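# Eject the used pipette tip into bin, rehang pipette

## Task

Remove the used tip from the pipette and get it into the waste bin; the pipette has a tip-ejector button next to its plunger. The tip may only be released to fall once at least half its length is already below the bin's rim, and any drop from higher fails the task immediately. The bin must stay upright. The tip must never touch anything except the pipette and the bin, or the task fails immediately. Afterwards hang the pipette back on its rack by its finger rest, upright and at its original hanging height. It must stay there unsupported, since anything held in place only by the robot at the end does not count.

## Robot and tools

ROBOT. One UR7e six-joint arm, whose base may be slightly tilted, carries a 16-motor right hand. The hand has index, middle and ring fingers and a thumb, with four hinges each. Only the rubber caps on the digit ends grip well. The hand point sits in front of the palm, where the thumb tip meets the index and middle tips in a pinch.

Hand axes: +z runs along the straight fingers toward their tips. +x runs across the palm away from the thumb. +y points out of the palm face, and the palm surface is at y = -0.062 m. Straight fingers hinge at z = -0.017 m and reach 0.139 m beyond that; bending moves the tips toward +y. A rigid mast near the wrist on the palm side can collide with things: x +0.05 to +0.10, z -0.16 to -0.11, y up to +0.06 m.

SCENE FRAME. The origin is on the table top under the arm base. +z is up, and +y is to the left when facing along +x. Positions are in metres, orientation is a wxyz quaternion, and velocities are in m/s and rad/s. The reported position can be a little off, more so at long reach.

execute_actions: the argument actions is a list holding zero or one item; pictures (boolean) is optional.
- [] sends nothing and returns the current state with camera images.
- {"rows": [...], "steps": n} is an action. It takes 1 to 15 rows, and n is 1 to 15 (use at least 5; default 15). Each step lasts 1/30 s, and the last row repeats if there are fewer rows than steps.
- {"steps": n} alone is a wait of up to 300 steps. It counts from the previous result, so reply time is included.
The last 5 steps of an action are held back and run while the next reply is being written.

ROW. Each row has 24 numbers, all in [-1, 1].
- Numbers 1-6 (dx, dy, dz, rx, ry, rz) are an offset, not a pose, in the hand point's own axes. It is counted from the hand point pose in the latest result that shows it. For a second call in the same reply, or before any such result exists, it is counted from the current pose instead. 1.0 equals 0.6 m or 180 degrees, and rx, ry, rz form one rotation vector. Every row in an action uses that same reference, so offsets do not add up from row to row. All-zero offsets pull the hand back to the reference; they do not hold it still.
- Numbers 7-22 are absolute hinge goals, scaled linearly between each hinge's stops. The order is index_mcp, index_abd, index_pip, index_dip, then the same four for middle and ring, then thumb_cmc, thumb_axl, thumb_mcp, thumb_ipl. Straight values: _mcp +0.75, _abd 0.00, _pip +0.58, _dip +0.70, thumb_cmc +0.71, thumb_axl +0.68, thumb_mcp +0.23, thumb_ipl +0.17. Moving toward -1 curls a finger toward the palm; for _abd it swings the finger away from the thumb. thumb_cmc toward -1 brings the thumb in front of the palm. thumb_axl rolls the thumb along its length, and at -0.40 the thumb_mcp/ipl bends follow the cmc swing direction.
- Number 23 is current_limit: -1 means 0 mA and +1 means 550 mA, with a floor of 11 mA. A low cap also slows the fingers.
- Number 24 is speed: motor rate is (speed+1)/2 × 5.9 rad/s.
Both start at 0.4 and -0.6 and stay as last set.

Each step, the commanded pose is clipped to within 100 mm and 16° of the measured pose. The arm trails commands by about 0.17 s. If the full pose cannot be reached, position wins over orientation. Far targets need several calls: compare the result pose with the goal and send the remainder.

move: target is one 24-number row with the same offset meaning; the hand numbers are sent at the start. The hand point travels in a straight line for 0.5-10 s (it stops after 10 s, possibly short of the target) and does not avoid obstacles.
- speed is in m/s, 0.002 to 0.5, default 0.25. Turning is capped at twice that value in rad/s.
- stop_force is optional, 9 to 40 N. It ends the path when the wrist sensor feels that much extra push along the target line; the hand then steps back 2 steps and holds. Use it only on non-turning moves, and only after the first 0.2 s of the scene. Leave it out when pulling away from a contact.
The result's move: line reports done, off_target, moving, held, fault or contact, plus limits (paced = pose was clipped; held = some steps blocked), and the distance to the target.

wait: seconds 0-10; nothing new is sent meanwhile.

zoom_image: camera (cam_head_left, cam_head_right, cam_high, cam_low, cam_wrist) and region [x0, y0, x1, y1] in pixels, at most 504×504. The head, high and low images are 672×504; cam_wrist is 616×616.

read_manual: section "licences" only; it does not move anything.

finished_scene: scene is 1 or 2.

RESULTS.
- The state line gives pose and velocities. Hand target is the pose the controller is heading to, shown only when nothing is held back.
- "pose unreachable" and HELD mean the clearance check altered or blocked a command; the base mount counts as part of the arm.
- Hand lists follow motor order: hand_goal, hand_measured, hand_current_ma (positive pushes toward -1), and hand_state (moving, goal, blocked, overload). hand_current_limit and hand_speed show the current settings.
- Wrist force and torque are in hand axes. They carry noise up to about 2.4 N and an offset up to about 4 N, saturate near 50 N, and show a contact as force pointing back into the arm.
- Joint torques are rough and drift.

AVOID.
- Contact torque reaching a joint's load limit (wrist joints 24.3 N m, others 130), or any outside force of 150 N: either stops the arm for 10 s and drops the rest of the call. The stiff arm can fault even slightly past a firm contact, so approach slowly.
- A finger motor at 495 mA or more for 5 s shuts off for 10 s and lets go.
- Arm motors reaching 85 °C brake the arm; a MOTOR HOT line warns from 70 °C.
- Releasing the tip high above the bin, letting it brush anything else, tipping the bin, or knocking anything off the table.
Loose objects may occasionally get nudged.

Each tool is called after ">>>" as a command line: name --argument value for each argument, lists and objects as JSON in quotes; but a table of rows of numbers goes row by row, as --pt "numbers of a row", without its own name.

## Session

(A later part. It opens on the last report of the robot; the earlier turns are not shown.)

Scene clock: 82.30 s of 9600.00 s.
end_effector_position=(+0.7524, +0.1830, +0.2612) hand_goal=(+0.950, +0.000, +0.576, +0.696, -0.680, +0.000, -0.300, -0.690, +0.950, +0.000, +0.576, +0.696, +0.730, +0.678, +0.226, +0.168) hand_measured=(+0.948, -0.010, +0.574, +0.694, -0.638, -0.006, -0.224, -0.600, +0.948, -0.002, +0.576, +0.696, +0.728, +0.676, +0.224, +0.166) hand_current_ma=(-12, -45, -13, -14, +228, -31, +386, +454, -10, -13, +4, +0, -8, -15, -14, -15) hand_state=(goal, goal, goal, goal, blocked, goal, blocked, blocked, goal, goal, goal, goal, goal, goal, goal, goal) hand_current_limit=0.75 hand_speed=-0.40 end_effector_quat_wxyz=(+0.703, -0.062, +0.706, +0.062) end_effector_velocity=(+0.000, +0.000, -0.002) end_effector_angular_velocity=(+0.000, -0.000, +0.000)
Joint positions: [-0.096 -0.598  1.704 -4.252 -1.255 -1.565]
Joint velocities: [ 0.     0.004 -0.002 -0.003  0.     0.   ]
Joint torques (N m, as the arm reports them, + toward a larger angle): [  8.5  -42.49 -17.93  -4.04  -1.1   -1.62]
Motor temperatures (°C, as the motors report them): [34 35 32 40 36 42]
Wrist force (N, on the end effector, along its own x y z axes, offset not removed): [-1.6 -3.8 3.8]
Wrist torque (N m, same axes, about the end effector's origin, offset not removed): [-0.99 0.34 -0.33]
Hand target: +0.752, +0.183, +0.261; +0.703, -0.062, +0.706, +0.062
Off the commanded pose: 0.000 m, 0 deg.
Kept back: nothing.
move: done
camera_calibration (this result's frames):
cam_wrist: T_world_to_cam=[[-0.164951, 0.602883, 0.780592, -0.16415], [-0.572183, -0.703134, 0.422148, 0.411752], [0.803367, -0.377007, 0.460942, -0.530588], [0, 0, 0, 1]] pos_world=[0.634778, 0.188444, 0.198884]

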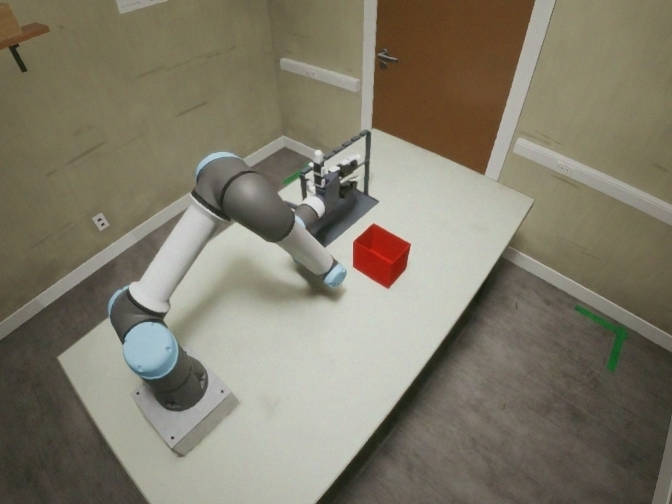

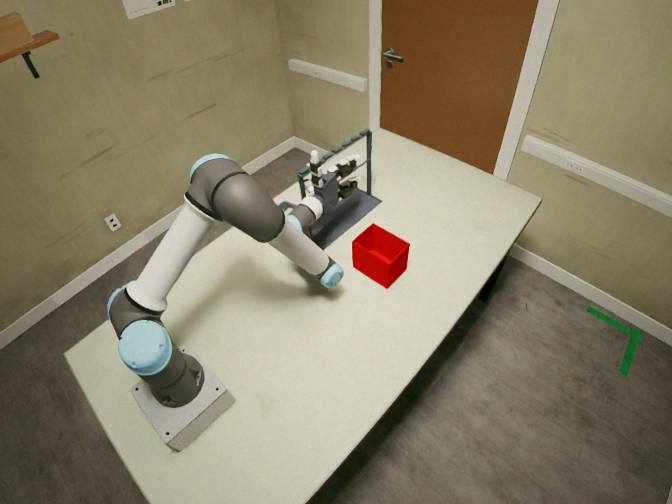

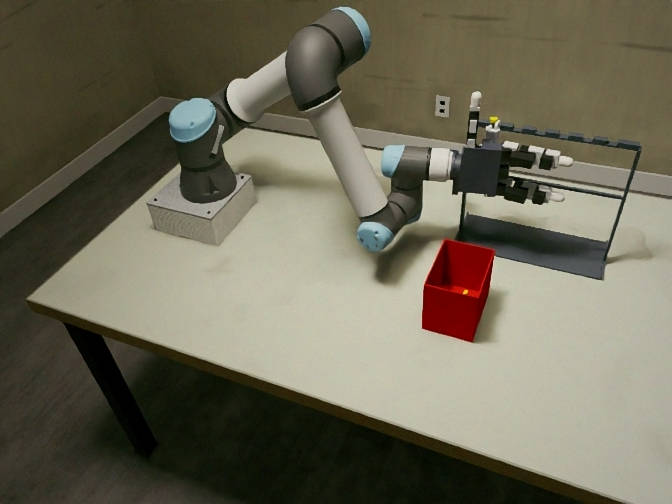

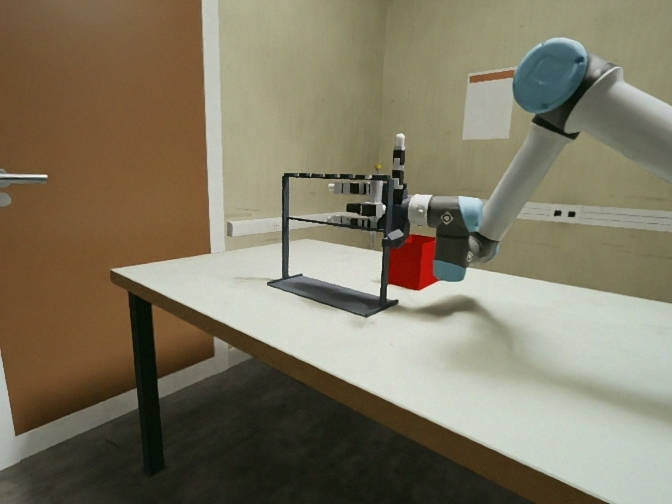

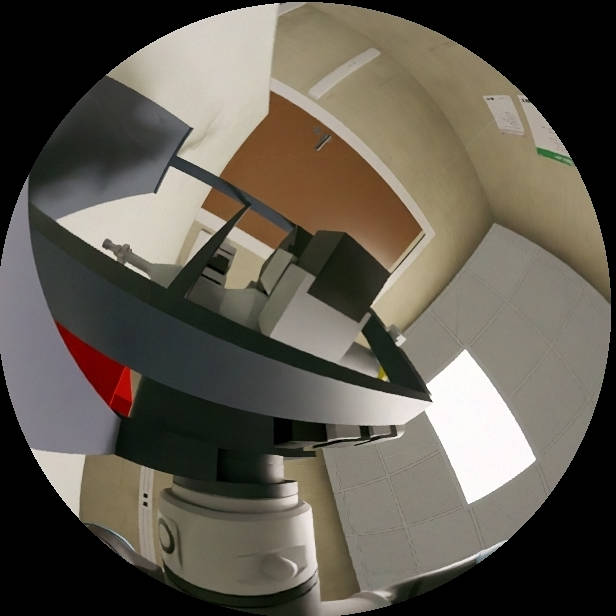

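>>> move --target '[0.0025,0,0,0,0,0,0.95,0,0.576,0.696,-0.68,0,-0.3,-0.69,0.95,0,0.576,0.696,0.73,0.678,0.226,0.168,0.75,-0.4]' --speed 0.005

>>> execute_actions --actions '[{"rows": [[0,0,0,0,0,0,0.95,0,0.576,0.696,-0.6,0,-0.153,-0.464,0.95,0,0.576,0.696,0.73,0.678,0.226,0.168,0.5,-0.7],[0,0,0,0,0,0,0.95,0,0.576,0.696,-0.6,0,-0.153,-0.464,0.95,0,0.576,0.696,0.73,0.678,0.226,0.168,0.5,-0.7],[0,0,0,0,0,0,0.95,0,0.576,0.696,-0.6,0,-0.153,-0.464,0.95,0,0.576,0.696,0.73,0.678,0.226,0.168,0.5,-0.7],[0,0,0,0,0,0,0.95,0,0.576,0.696,-0.6,0,-0.153,-0.464,0.95,0,0.576,0.696,0.73,0.678,0.226,0.168,0.5,-0.7],[0,0,0,0,0,0,0.95,0,0.576,0.696,-0.6,0,-0.153,-0.464,0.95,0,0.576,0.696,0.73,0.678,0.226,0.168,0.5,-0.7],[0,0,0,0,0,0,0.95,0,0.576,0.696,-0.6,0,-0.153,-0.464,0.95,0,0.576,0.696,0.73,0.678,0.226,0.168,0.5,-0.7],[0,0,0,0,0,0,0.95,0,0.576,0.696,-0.6,0,-0.153,-0.464,0.95,0,0.576,0.696,0.73,0.678,0.226,0.168,0.5,-0.7],[0,0,0,0,0,0,0.95,0,0.576,0.696,-0.6,0,-0.153,-0.464,0.95,0,0.576,0.696,0.73,0.678,0.226,0.168,0.5,-0.7],[0,0,0,0,0,0,0.95,0,0.576,0.696,-0.6,0,-0.153,-0.464,0.95,0,0.576,0.696,0.73,0.678,0.226,0.168,0.5,-0.7],[0,0,0,0,0,0,0.95,0,0.576,0.696,-0.6,0,-0.153,-0.464,0.95,0,0.576,0.696,0.73,0.678,0.226,0.168,0.5,-0.7],[0,0,0,0,0,0,0.95,0,0.576,0.696,0.2,0,-0.153,-0.464,0.95,0,0.576,0.696,0.73,0.678,0.226,0.168,0.5,-0.5]], "steps": 15}]'

>>> wait --seconds 0.6

Scene clock: 83.50 s of 9600.00 s.
end_effector_position=(+0.7524, +0.1830, +0.2597) hand_goal=(+0.950, +0.000, +0.576, +0.696, -0.680, +0.000, -0.300, -0.690, +0.950, +0.000, +0.576, +0.696, +0.730, +0.678, +0.226, +0.168) hand_measured=(+0.948, -0.010, +0.574, +0.694, -0.638, -0.006, -0.224, -0.600, +0.948, -0.002, +0.576, +0.696, +0.728, +0.676, +0.224, +0.166) hand_current_ma=(-12, -45, -13, -14, +228, -29, +386, +454, -10, -13, +4, +0, -8, -15, -14, -15) hand_state=(goal, goal, goal, goal, blocked, goal, blocked, blocked, goal, goal, goal, goal, goal, goal, goal, goal) hand_current_limit=0.75 hand_speed=-0.40 end_effector_quat_wxyz=(+0.703, -0.062, +0.706, +0.062) end_effector_velocity=(-0.000, +0.000, -0.001) end_effector_angular_velocity=(+0.000, +0.002, +0.002)
Joint positions: [-0.096 -0.595  1.703 -4.254 -1.255 -1.565]
Joint velocities: [-0.     0.001  0.     0.     0.002  0.   ]
Joint torques (N m, as the arm reports them, + toward a larger angle): [ 10.71 -37.65 -17.35  -3.29  -1.28  -1.14]
Motor temperatures (°C, as the motors report them): [34 35 32 40 36 42]
Wrist force (N, on the end effector, along its own x y z axes, offset not removed): [-2.9 -1.3 3.3]
Wrist torque (N m, same axes, about the end effector's origin, offset not removed): [-0.41 0.00 -0.28]
Hand target: +0.752, +0.183, +0.260; +0.703, -0.062, +0.706, +0.062
Off the commanded pose: 0.000 m, 0 deg.
Kept back: nothing.
move: done
camera_calibration (this result's frames):
cam_wrist: T_world_to_cam=[[-0.165007, 0.60289, 0.780574, -0.162992], [-0.572213, -0.70313, 0.422114, 0.412375], [0.803334, -0.377002, 0.461003, -0.529927], [0, 0, 0, 1]] pos_world=[0.63478, 0.188436, 0.197456]

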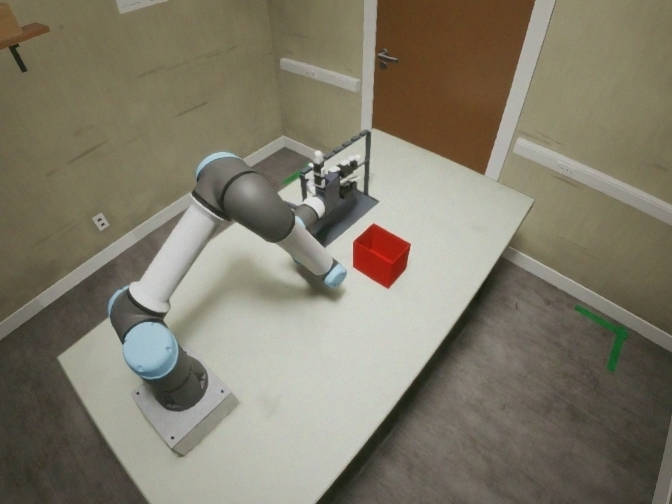

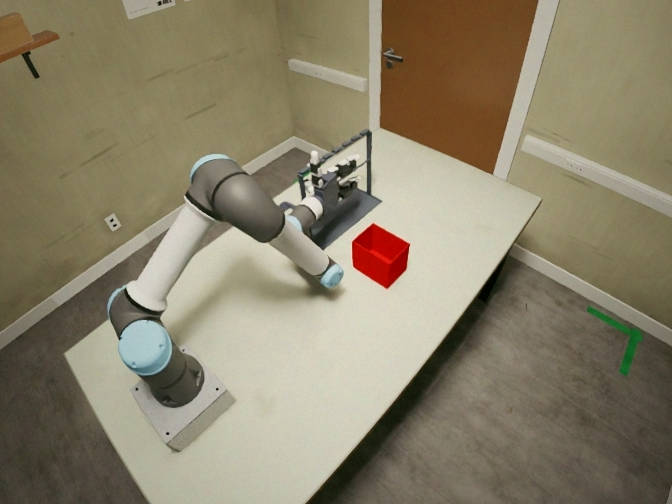

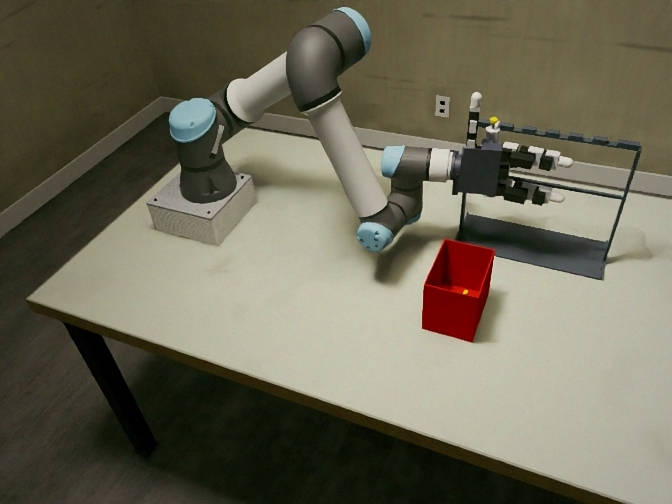

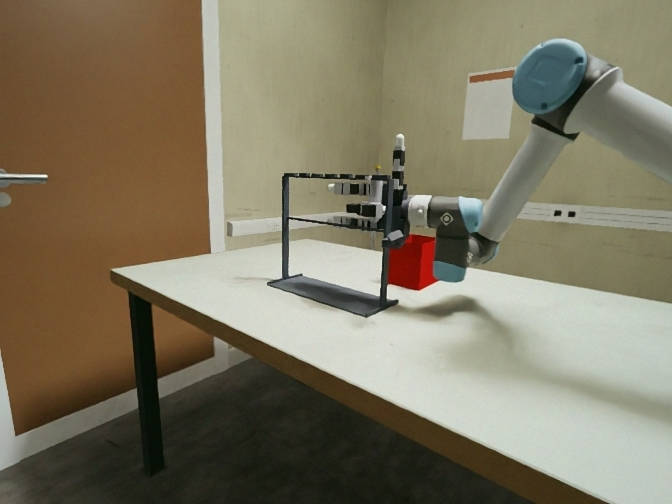

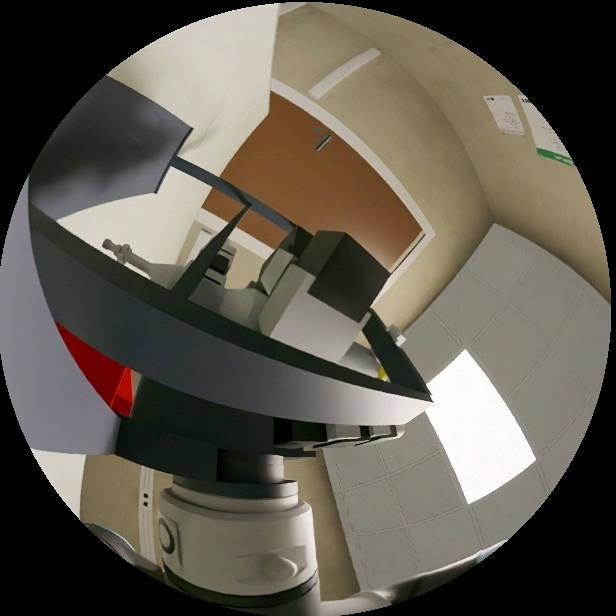

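Scene clock: 83.83 s of 9600.00 s.
end_effector_position=(+0.7524, +0.1830, +0.2597) hand_goal=(+0.950, +0.000, +0.576, +0.696, -0.600, +0.000, -0.152, -0.464, +0.950, +0.000, +0.576, +0.696, +0.730, +0.678, +0.226, +0.168) hand_measured=(+0.948, -0.010, +0.574, +0.694, -0.602, -0.006, -0.156, -0.508, +0.948, -0.002, +0.576, +0.696, +0.728, +0.676, +0.224, +0.166) hand_current_ma=(-12, -45, -13, -14, -13, -29, -11, -50, -10, -13, +4, +0, -8, -15, -14, -15) hand_state=(goal, goal, goal, goal, goal, goal, moving, moving, goal, goal, goal, goal, goal, goal, goal, goal) hand_current_limit=0.50 hand_speed=-0.70 end_effector_quat_wxyz=(+0.703, -0.062, +0.706, +0.062) end_effector_velocity=(+0.000, -0.000, +0.000) end_effector_angular_velocity=(+0.000, +0.000, -0.002)
Joint positions: [-0.096 -0.595  1.703 -4.254 -1.255 -1.565]
Joint velocities: [ 0.    -0.    -0.     0.    -0.002  0.   ]
Joint torques (N m, as the arm reports them, + toward a larger angle): [  9.35 -43.08 -16.76  -2.64  -1.2   -1.19]
Motor temperatures (°C, as the motors report them): [34 35 32 40 36 42]
Wrist force (N, on the end effector, along its own x y z axes, offset not removed): [-0.6 0.9 0.2]
Wrist torque (N m, same axes, about the end effector's origin, offset not removed): [-0.06 -0.05 -0.07]
Steps of this call (steps 1 to 10: the first 10 steps of this action). Readings (end_effector_position | what the end effector reports):
1: (+0.7524, +0.1830, +0.2597) | hand_goal=(+0.950, +0.000, +0.576, +0.696, -0.600, +0.000, -0.152, -0.464, +0.950, +0.000, +0.576, +0.696, +0.730, +0.678, +0.226, +0.168) hand_measured=(+0.948, -0.010, +0.574, +0.694, -0.638, -0.006, -0.224, -0.600, +0.948, -0.002, +0.576, +0.696, +0.728, +0.676, +0.224, +0.166) hand_current_ma=(-12, -45, -13, -14, +228, -29, +386, +454, -10, -13, +4, +0, -8, -15, -14, -15) hand_state=(goal, goal, goal, goal, moving, goal, moving, moving, goal, goal, goal, goal, goal, goal, goal, goal) hand_current_limit=0.50 hand_speed=-0.70
2: (+0.7524, +0.1830, +0.2597) | hand_goal=(+0.950, +0.000, +0.576, +0.696, -0.600, +0.000, -0.152, -0.464, +0.950, +0.000, +0.576, +0.696, +0.730, +0.678, +0.226, +0.168) hand_measured=(+0.948, -0.010, +0.574, +0.694, -0.638, -0.006, -0.224, -0.600, +0.948, -0.002, +0.576, +0.696, +0.728, +0.676, +0.224, +0.166) hand_current_ma=(-12, -45, -13, -14, +116, -29, +253, +321, -10, -13, +4, +0, -8, -15, -14, -15) hand_state=(goal, goal, goal, goal, moving, goal, moving, moving, goal, goal, goal, goal, goal, goal, goal, goal) hand_current_limit=0.50 hand_speed=-0.70
4: (+0.7524, +0.1830, +0.2597) | hand_goal=(+0.950, +0.000, +0.576, +0.696, -0.600, +0.000, -0.152, -0.464, +0.950, +0.000, +0.576, +0.696, +0.730, +0.678, +0.226, +0.168) hand_measured=(+0.948, -0.010, +0.574, +0.694, -0.630, -0.006, -0.218, -0.598, +0.948, -0.002, +0.576, +0.696, +0.728, +0.676, +0.224, +0.166) hand_current_ma=(-12, -45, -13, -14, -81, -29, +55, +119, -10, -13, +4, +0, -8, -15, -14, -15) hand_state=(goal, goal, goal, goal, moving, goal, moving, moving, goal, goal, goal, goal, goal, goal, goal, goal) hand_current_limit=0.50 hand_speed=-0.70
8: (+0.7524, +0.1830, +0.2597) | hand_goal=(+0.950, +0.000, +0.576, +0.696, -0.600, +0.000, -0.152, -0.464, +0.950, +0.000, +0.576, +0.696, +0.730, +0.678, +0.226, +0.168) hand_measured=(+0.948, -0.010, +0.574, +0.694, -0.602, -0.006, -0.166, -0.554, +0.948, -0.002, +0.576, +0.696, +0.728, +0.676, +0.224, +0.166) hand_current_ma=(-12, -45, -13, -14, -10, -29, +14, -51, -10, -13, +4, +0, -8, -15, -14, -15) hand_state=(goal, goal, goal, goal, moving, goal, moving, moving, goal, goal, goal, goal, goal, goal, goal, goal) hand_current_limit=0.50 hand_speed=-0.70
10: the state above

Scene clock: 84.60 s of 9600.00 s.
end_effector_position=(+0.7524, +0.1830, +0.2597) hand_goal=(+0.950, +0.000, +0.576, +0.696, +0.200, +0.000, -0.152, -0.464, +0.950, +0.000, +0.576, +0.696, +0.730, +0.678, +0.226, +0.168) hand_measured=(+0.948, -0.010, +0.574, +0.694, +0.174, -0.006, -0.154, -0.468, +0.948, -0.002, +0.576, +0.696, +0.728, +0.676, +0.224, +0.166) hand_current_ma=(-12, -45, -13, -14, +37, -29, -12, -15, -10, -13, +4, +0, -8, -15, -14, -15) hand_state=(goal, goal, goal, goal, moving, goal, goal, goal, goal, goal, goal, goal, goal, goal, goal, goal) hand_current_limit=0.50 hand_speed=-0.50 end_effector_quat_wxyz=(+0.703, -0.062, +0.706, +0.062) end_effector_velocity=(+0.000, -0.000, -0.000) end_effector_angular_velocity=(+0.000, +0.001, -0.002)
Joint positions: [-0.096 -0.595  1.703 -4.254 -1.255 -1.565]
Joint velocities: [ 0.001 -0.     0.     0.    -0.002  0.   ]
Joint torques (N m, as the arm reports them, + toward a larger angle): [ 10.63 -52.25 -13.94  -1.28  -1.12  -1.18]
Motor temperatures (°C, as the motors report them): [34 35 32 40 36 42]
Wrist force (N, on the end effector, along its own x y z axes, offset not removed): [-3.8 0.1 3.5]
Wrist torque (N m, same axes, about the end effector's origin, offset not removed): [-0.20 0.59 -0.37]
Hand target: +0.752, +0.183, +0.260; +0.703, -0.062, +0.706, +0.062
Off the commanded pose: 0.000 m, 0 deg.
Kept back: nothing.
Steps of this call (steps 1 to 5: the last 5 steps of your previous action; steps 6 to 23: nothing new was sent). Readings (end_effector_position | what the end effector reports):
1: (+0.7524, +0.1830, +0.2597) | hand_goal=(+0.950, +0.000, +0.576, +0.696, +0.200, +0.000, -0.152, -0.464, +0.950, +0.000, +0.576, +0.696, +0.730, +0.678, +0.226, +0.168) hand_measured=(+0.948, -0.010, +0.574, +0.694, -0.602, -0.006, -0.154, -0.486, +0.948, -0.002, +0.576, +0.696, +0.728, +0.676, +0.224, +0.166) hand_current_ma=(-12, -45, -13, -14, -13, -29, -14, -1, -10, -13, +4, +0, -8, -15, -14, -15) hand_state=(goal, goal, goal, goal, moving, goal, goal, moving, goal, goal, goal, goal, goal, goal, goal, goal) hand_current_limit=0.50 hand_speed=-0.50
2: (+0.7524, +0.1830, +0.2597) | hand_goal=(+0.950, +0.000, +0.576, +0.696, +0.200, +0.000, -0.152, -0.464, +0.950, +0.000, +0.576, +0.696, +0.730, +0.678, +0.226, +0.168) hand_measured=(+0.948, -0.010, +0.574, +0.694, -0.600, -0.006, -0.154, -0.472, +0.948, -0.002, +0.576, +0.696, +0.728, +0.676, +0.224, +0.166) hand_current_ma=(-12, -45, -13, -14, -138, -29, -15, +1, -10, -13, +4, +0, -8, -15, -14, -15) hand_state=(goal, goal, goal, goal, moving, goal, goal, moving, goal, goal, goal, goal, goal, goal, goal, goal) hand_current_limit=0.50 hand_speed=-0.50
4: (+0.7524, +0.1830, +0.2597) | hand_goal=(+0.950, +0.000, +0.576, +0.696, +0.200, +0.000, -0.152, -0.464, +0.950, +0.000, +0.576, +0.696, +0.730, +0.678, +0.226, +0.168) hand_measured=(+0.948, -0.010, +0.574, +0.694, -0.544, -0.006, -0.154, -0.468, +0.948, -0.002, +0.576, +0.696, +0.728, +0.676, +0.224, +0.166) hand_current_ma=(-12, -45, -13, -14, -61, -29, -15, -14, -10, -13, +4, +0, -8, -15, -14, -15) hand_state=(goal, goal, goal, goal, moving, goal, goal, moving, goal, goal, goal, goal, goal, goal, goal, goal) hand_current_limit=0.50 hand_speed=-0.50
8: (+0.7524, +0.1830, +0.2597) | hand_goal=(+0.950, +0.000, +0.576, +0.696, +0.200, +0.000, -0.152, -0.464, +0.950, +0.000, +0.576, +0.696, +0.730, +0.678, +0.226, +0.168) hand_measured=(+0.948, -0.010, +0.574, +0.694, -0.396, -0.006, -0.154, -0.468, +0.948, -0.002, +0.576, +0.696, +0.728, +0.676, +0.224, +0.166) hand_current_ma=(-12, -45, -13, -14, -66, -29, -15, -15, -10, -13, +4, +0, -8, -15, -14, -15) hand_state=(goal, goal, goal, goal, moving, goal, goal, goal, goal, goal, goal, goal, goal, goal, goal, goal) hand_current_limit=0.50 hand_speed=-0.50
23: the state above
camera_calibration (this result's frames):
cam_wrist: T_world_to_cam=[[-0.165001, 0.602889, 0.780576, -0.162982], [-0.572209, -0.703131, 0.422118, 0.412381], [0.803338, -0.377003, 0.460996, -0.52992], [0, 0, 0, 1]] pos_world=[0.63478, 0.188436, 0.197437]

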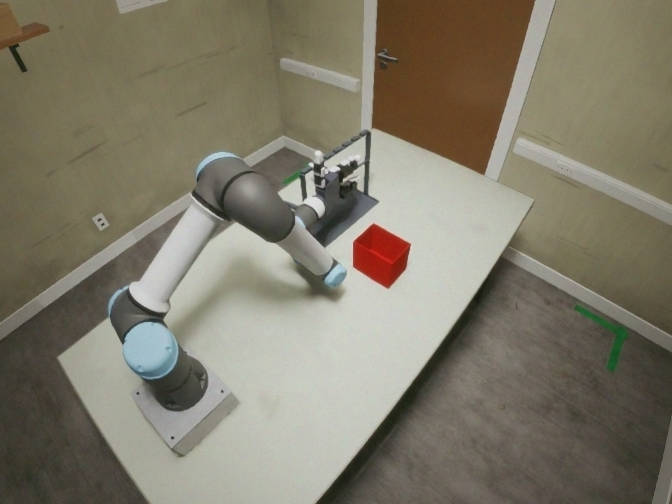

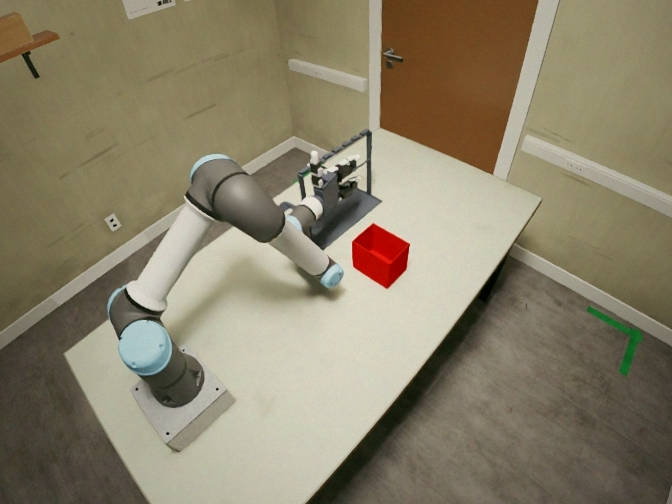

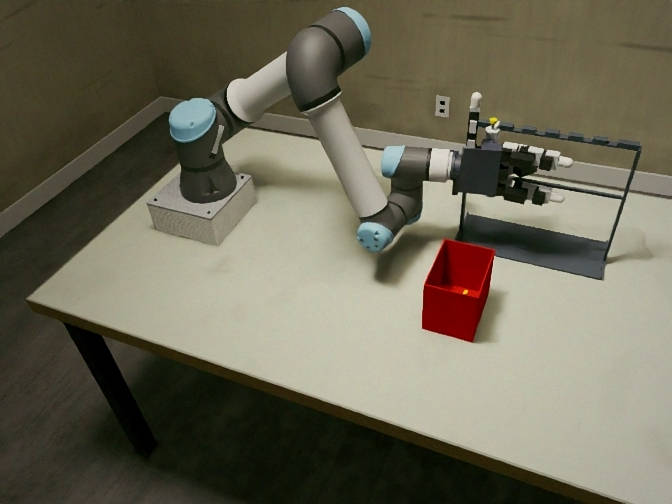

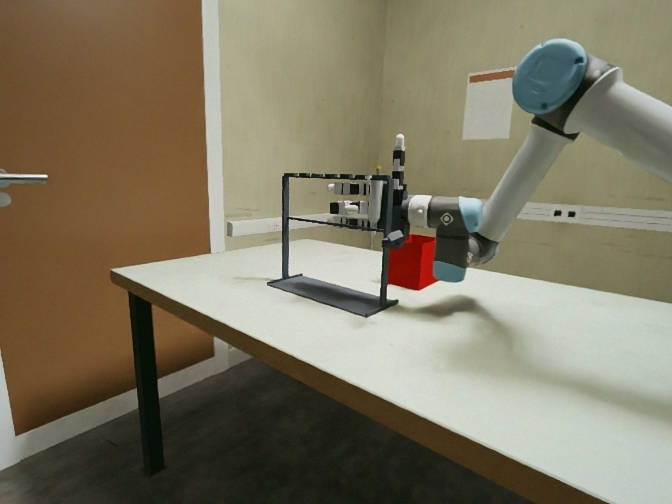

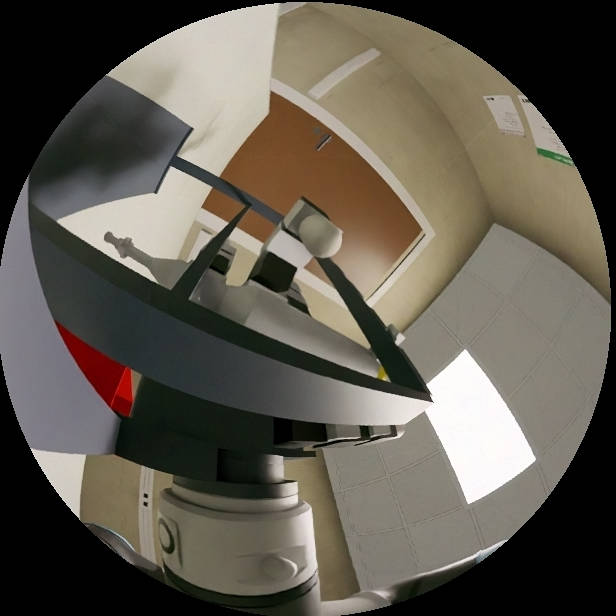

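>>> move --target '[0,-0.0985,-0.0174,0,0,0,0.95,0,0.576,0.696,0.95,0,0.576,0.696,0.95,0,0.576,0.696,0.73,0.678,0.226,0.168,0.5,0.0]' --speed 0.06

>>> zoom_image --camera "cam_low" --region '[330, 150, 430, 260]'

>>> zoom_image --camera "cam_high" --region '[455, 100, 535, 160]'

Scene clock: 86.27 s of 9600.00 s.
end_effector_position=(+0.7524, +0.1232, +0.2598) hand_goal=(+0.950, +0.000, +0.576, +0.696, +0.950, +0.000, +0.576, +0.696, +0.950, +0.000, +0.576, +0.696, +0.730, +0.678, +0.226, +0.168) hand_measured=(+0.948, -0.010, +0.574, +0.694, +0.948, -0.006, +0.574, +0.694, +0.948, -0.002, +0.576, +0.696, +0.728, +0.676, +0.224, +0.166) hand_current_ma=(-12, -45, -13, -14, -12, -29, -13, -15, -10, -13, +4, +0, -8, -15, -14, -15) hand_state=(goal, goal, goal, goal, goal, goal, goal, goal, goal, goal, goal, goal, goal, goal, goal, goal) hand_current_limit=0.50 hand_speed=0.00 end_effector_quat_wxyz=(+0.703, -0.062, +0.706, +0.062) end_effector_velocity=(-0.000, -0.001, -0.000) end_effector_angular_velocity=(+0.000, +0.001, +0.001)
Joint positions: [-0.207 -0.598  1.713 -4.261 -1.143 -1.565]
Joint velocities: [-0.003 -0.     0.     0.     0.004  0.   ]
Joint torques (N m, as the arm reports them, + toward a larger angle): [-12.57 -57.54  -0.53  -3.58   1.6    1.14]
Motor temperatures (°C, as the motors report them): [34 35 32 40 36 42]
Wrist force (N, on the end effector, along its own x y z axes, offset not removed): [-4.5 -2.1 3.5]
Wrist torque (N m, same axes, about the end effector's origin, offset not removed): [-0.69 0.50 -0.47]
Hand target: +0.752, +0.123, +0.260; +0.703, -0.062, +0.706, +0.062
Off the commanded pose: 0.000 m, 0 deg.
Kept back: nothing.
move: done
camera_calibration (this result's frames):
cam_wrist: T_world_to_cam=[[-0.165027, 0.60271, 0.780709, -0.126974], [-0.57224, -0.703221, 0.421927, 0.370368], [0.803311, -0.377123, 0.460945, -0.552466], [0, 0, 0, 1]] pos_world=[0.634787, 0.128631, 0.197518]

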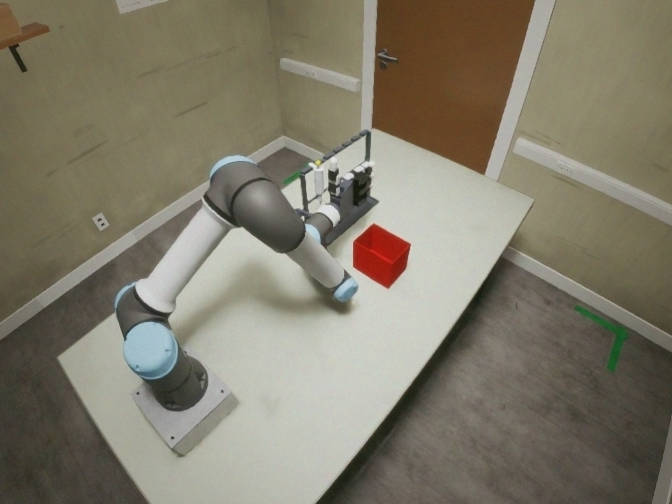

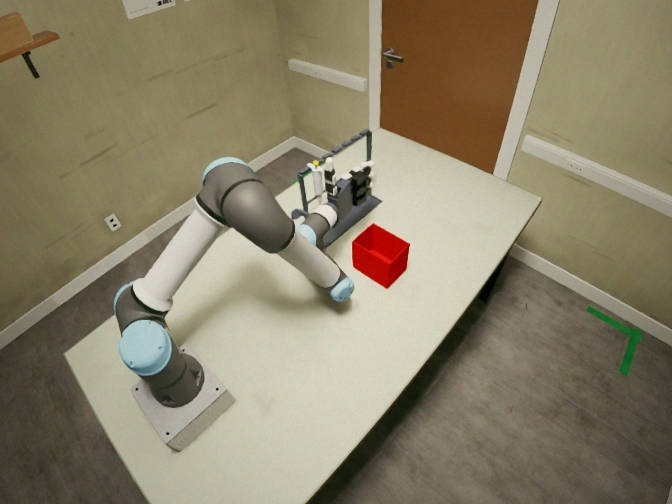

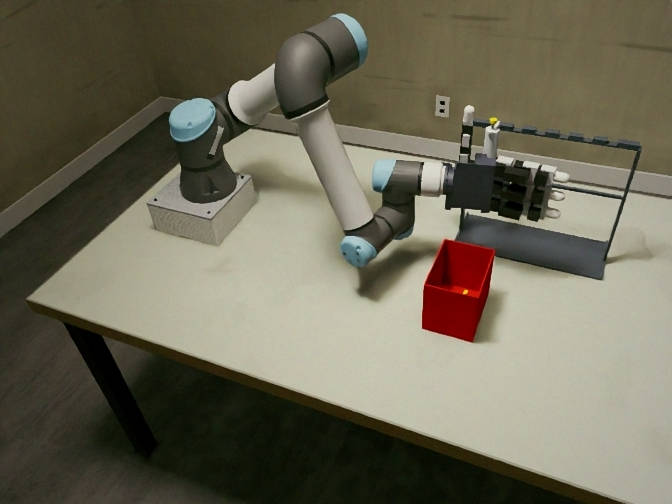

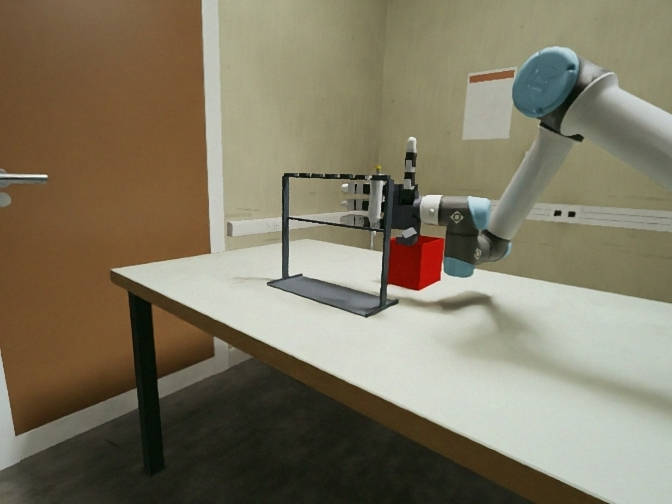

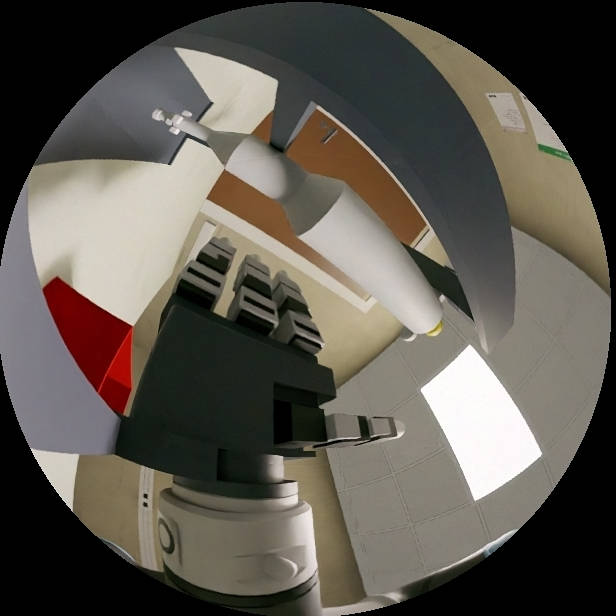

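Region (330, 150, 430, 260) of cam_low's 672x504 image, scaled by 4.582, with more detail than that image has; it fills the left 458 columns of this view, and the rest is white.

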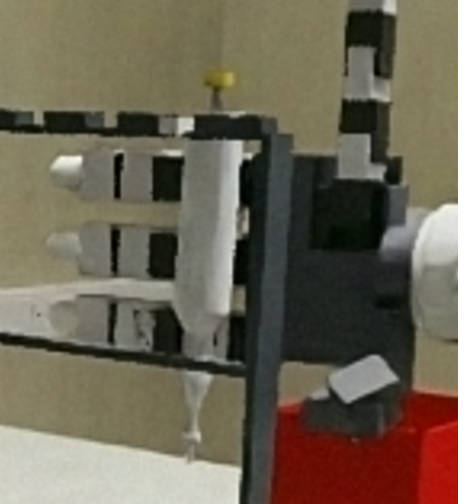

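Region (455, 100, 535, 160) of cam_high's 672x504 image, scaled by 6.300, with more detail than that image has; it fills the top 378 rows of this view, and the rest is white.

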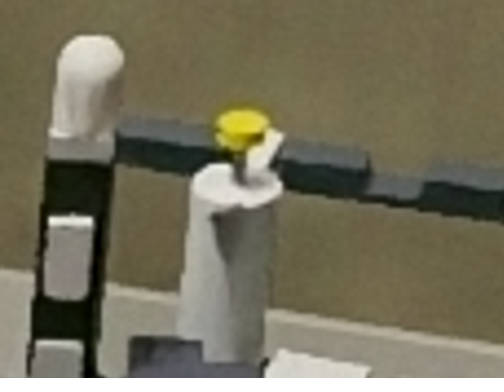

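The pipette hangs upright in its slot and the tip is in the bin.

>>> finished_scene --scene 1

The scene is finished: the task was done.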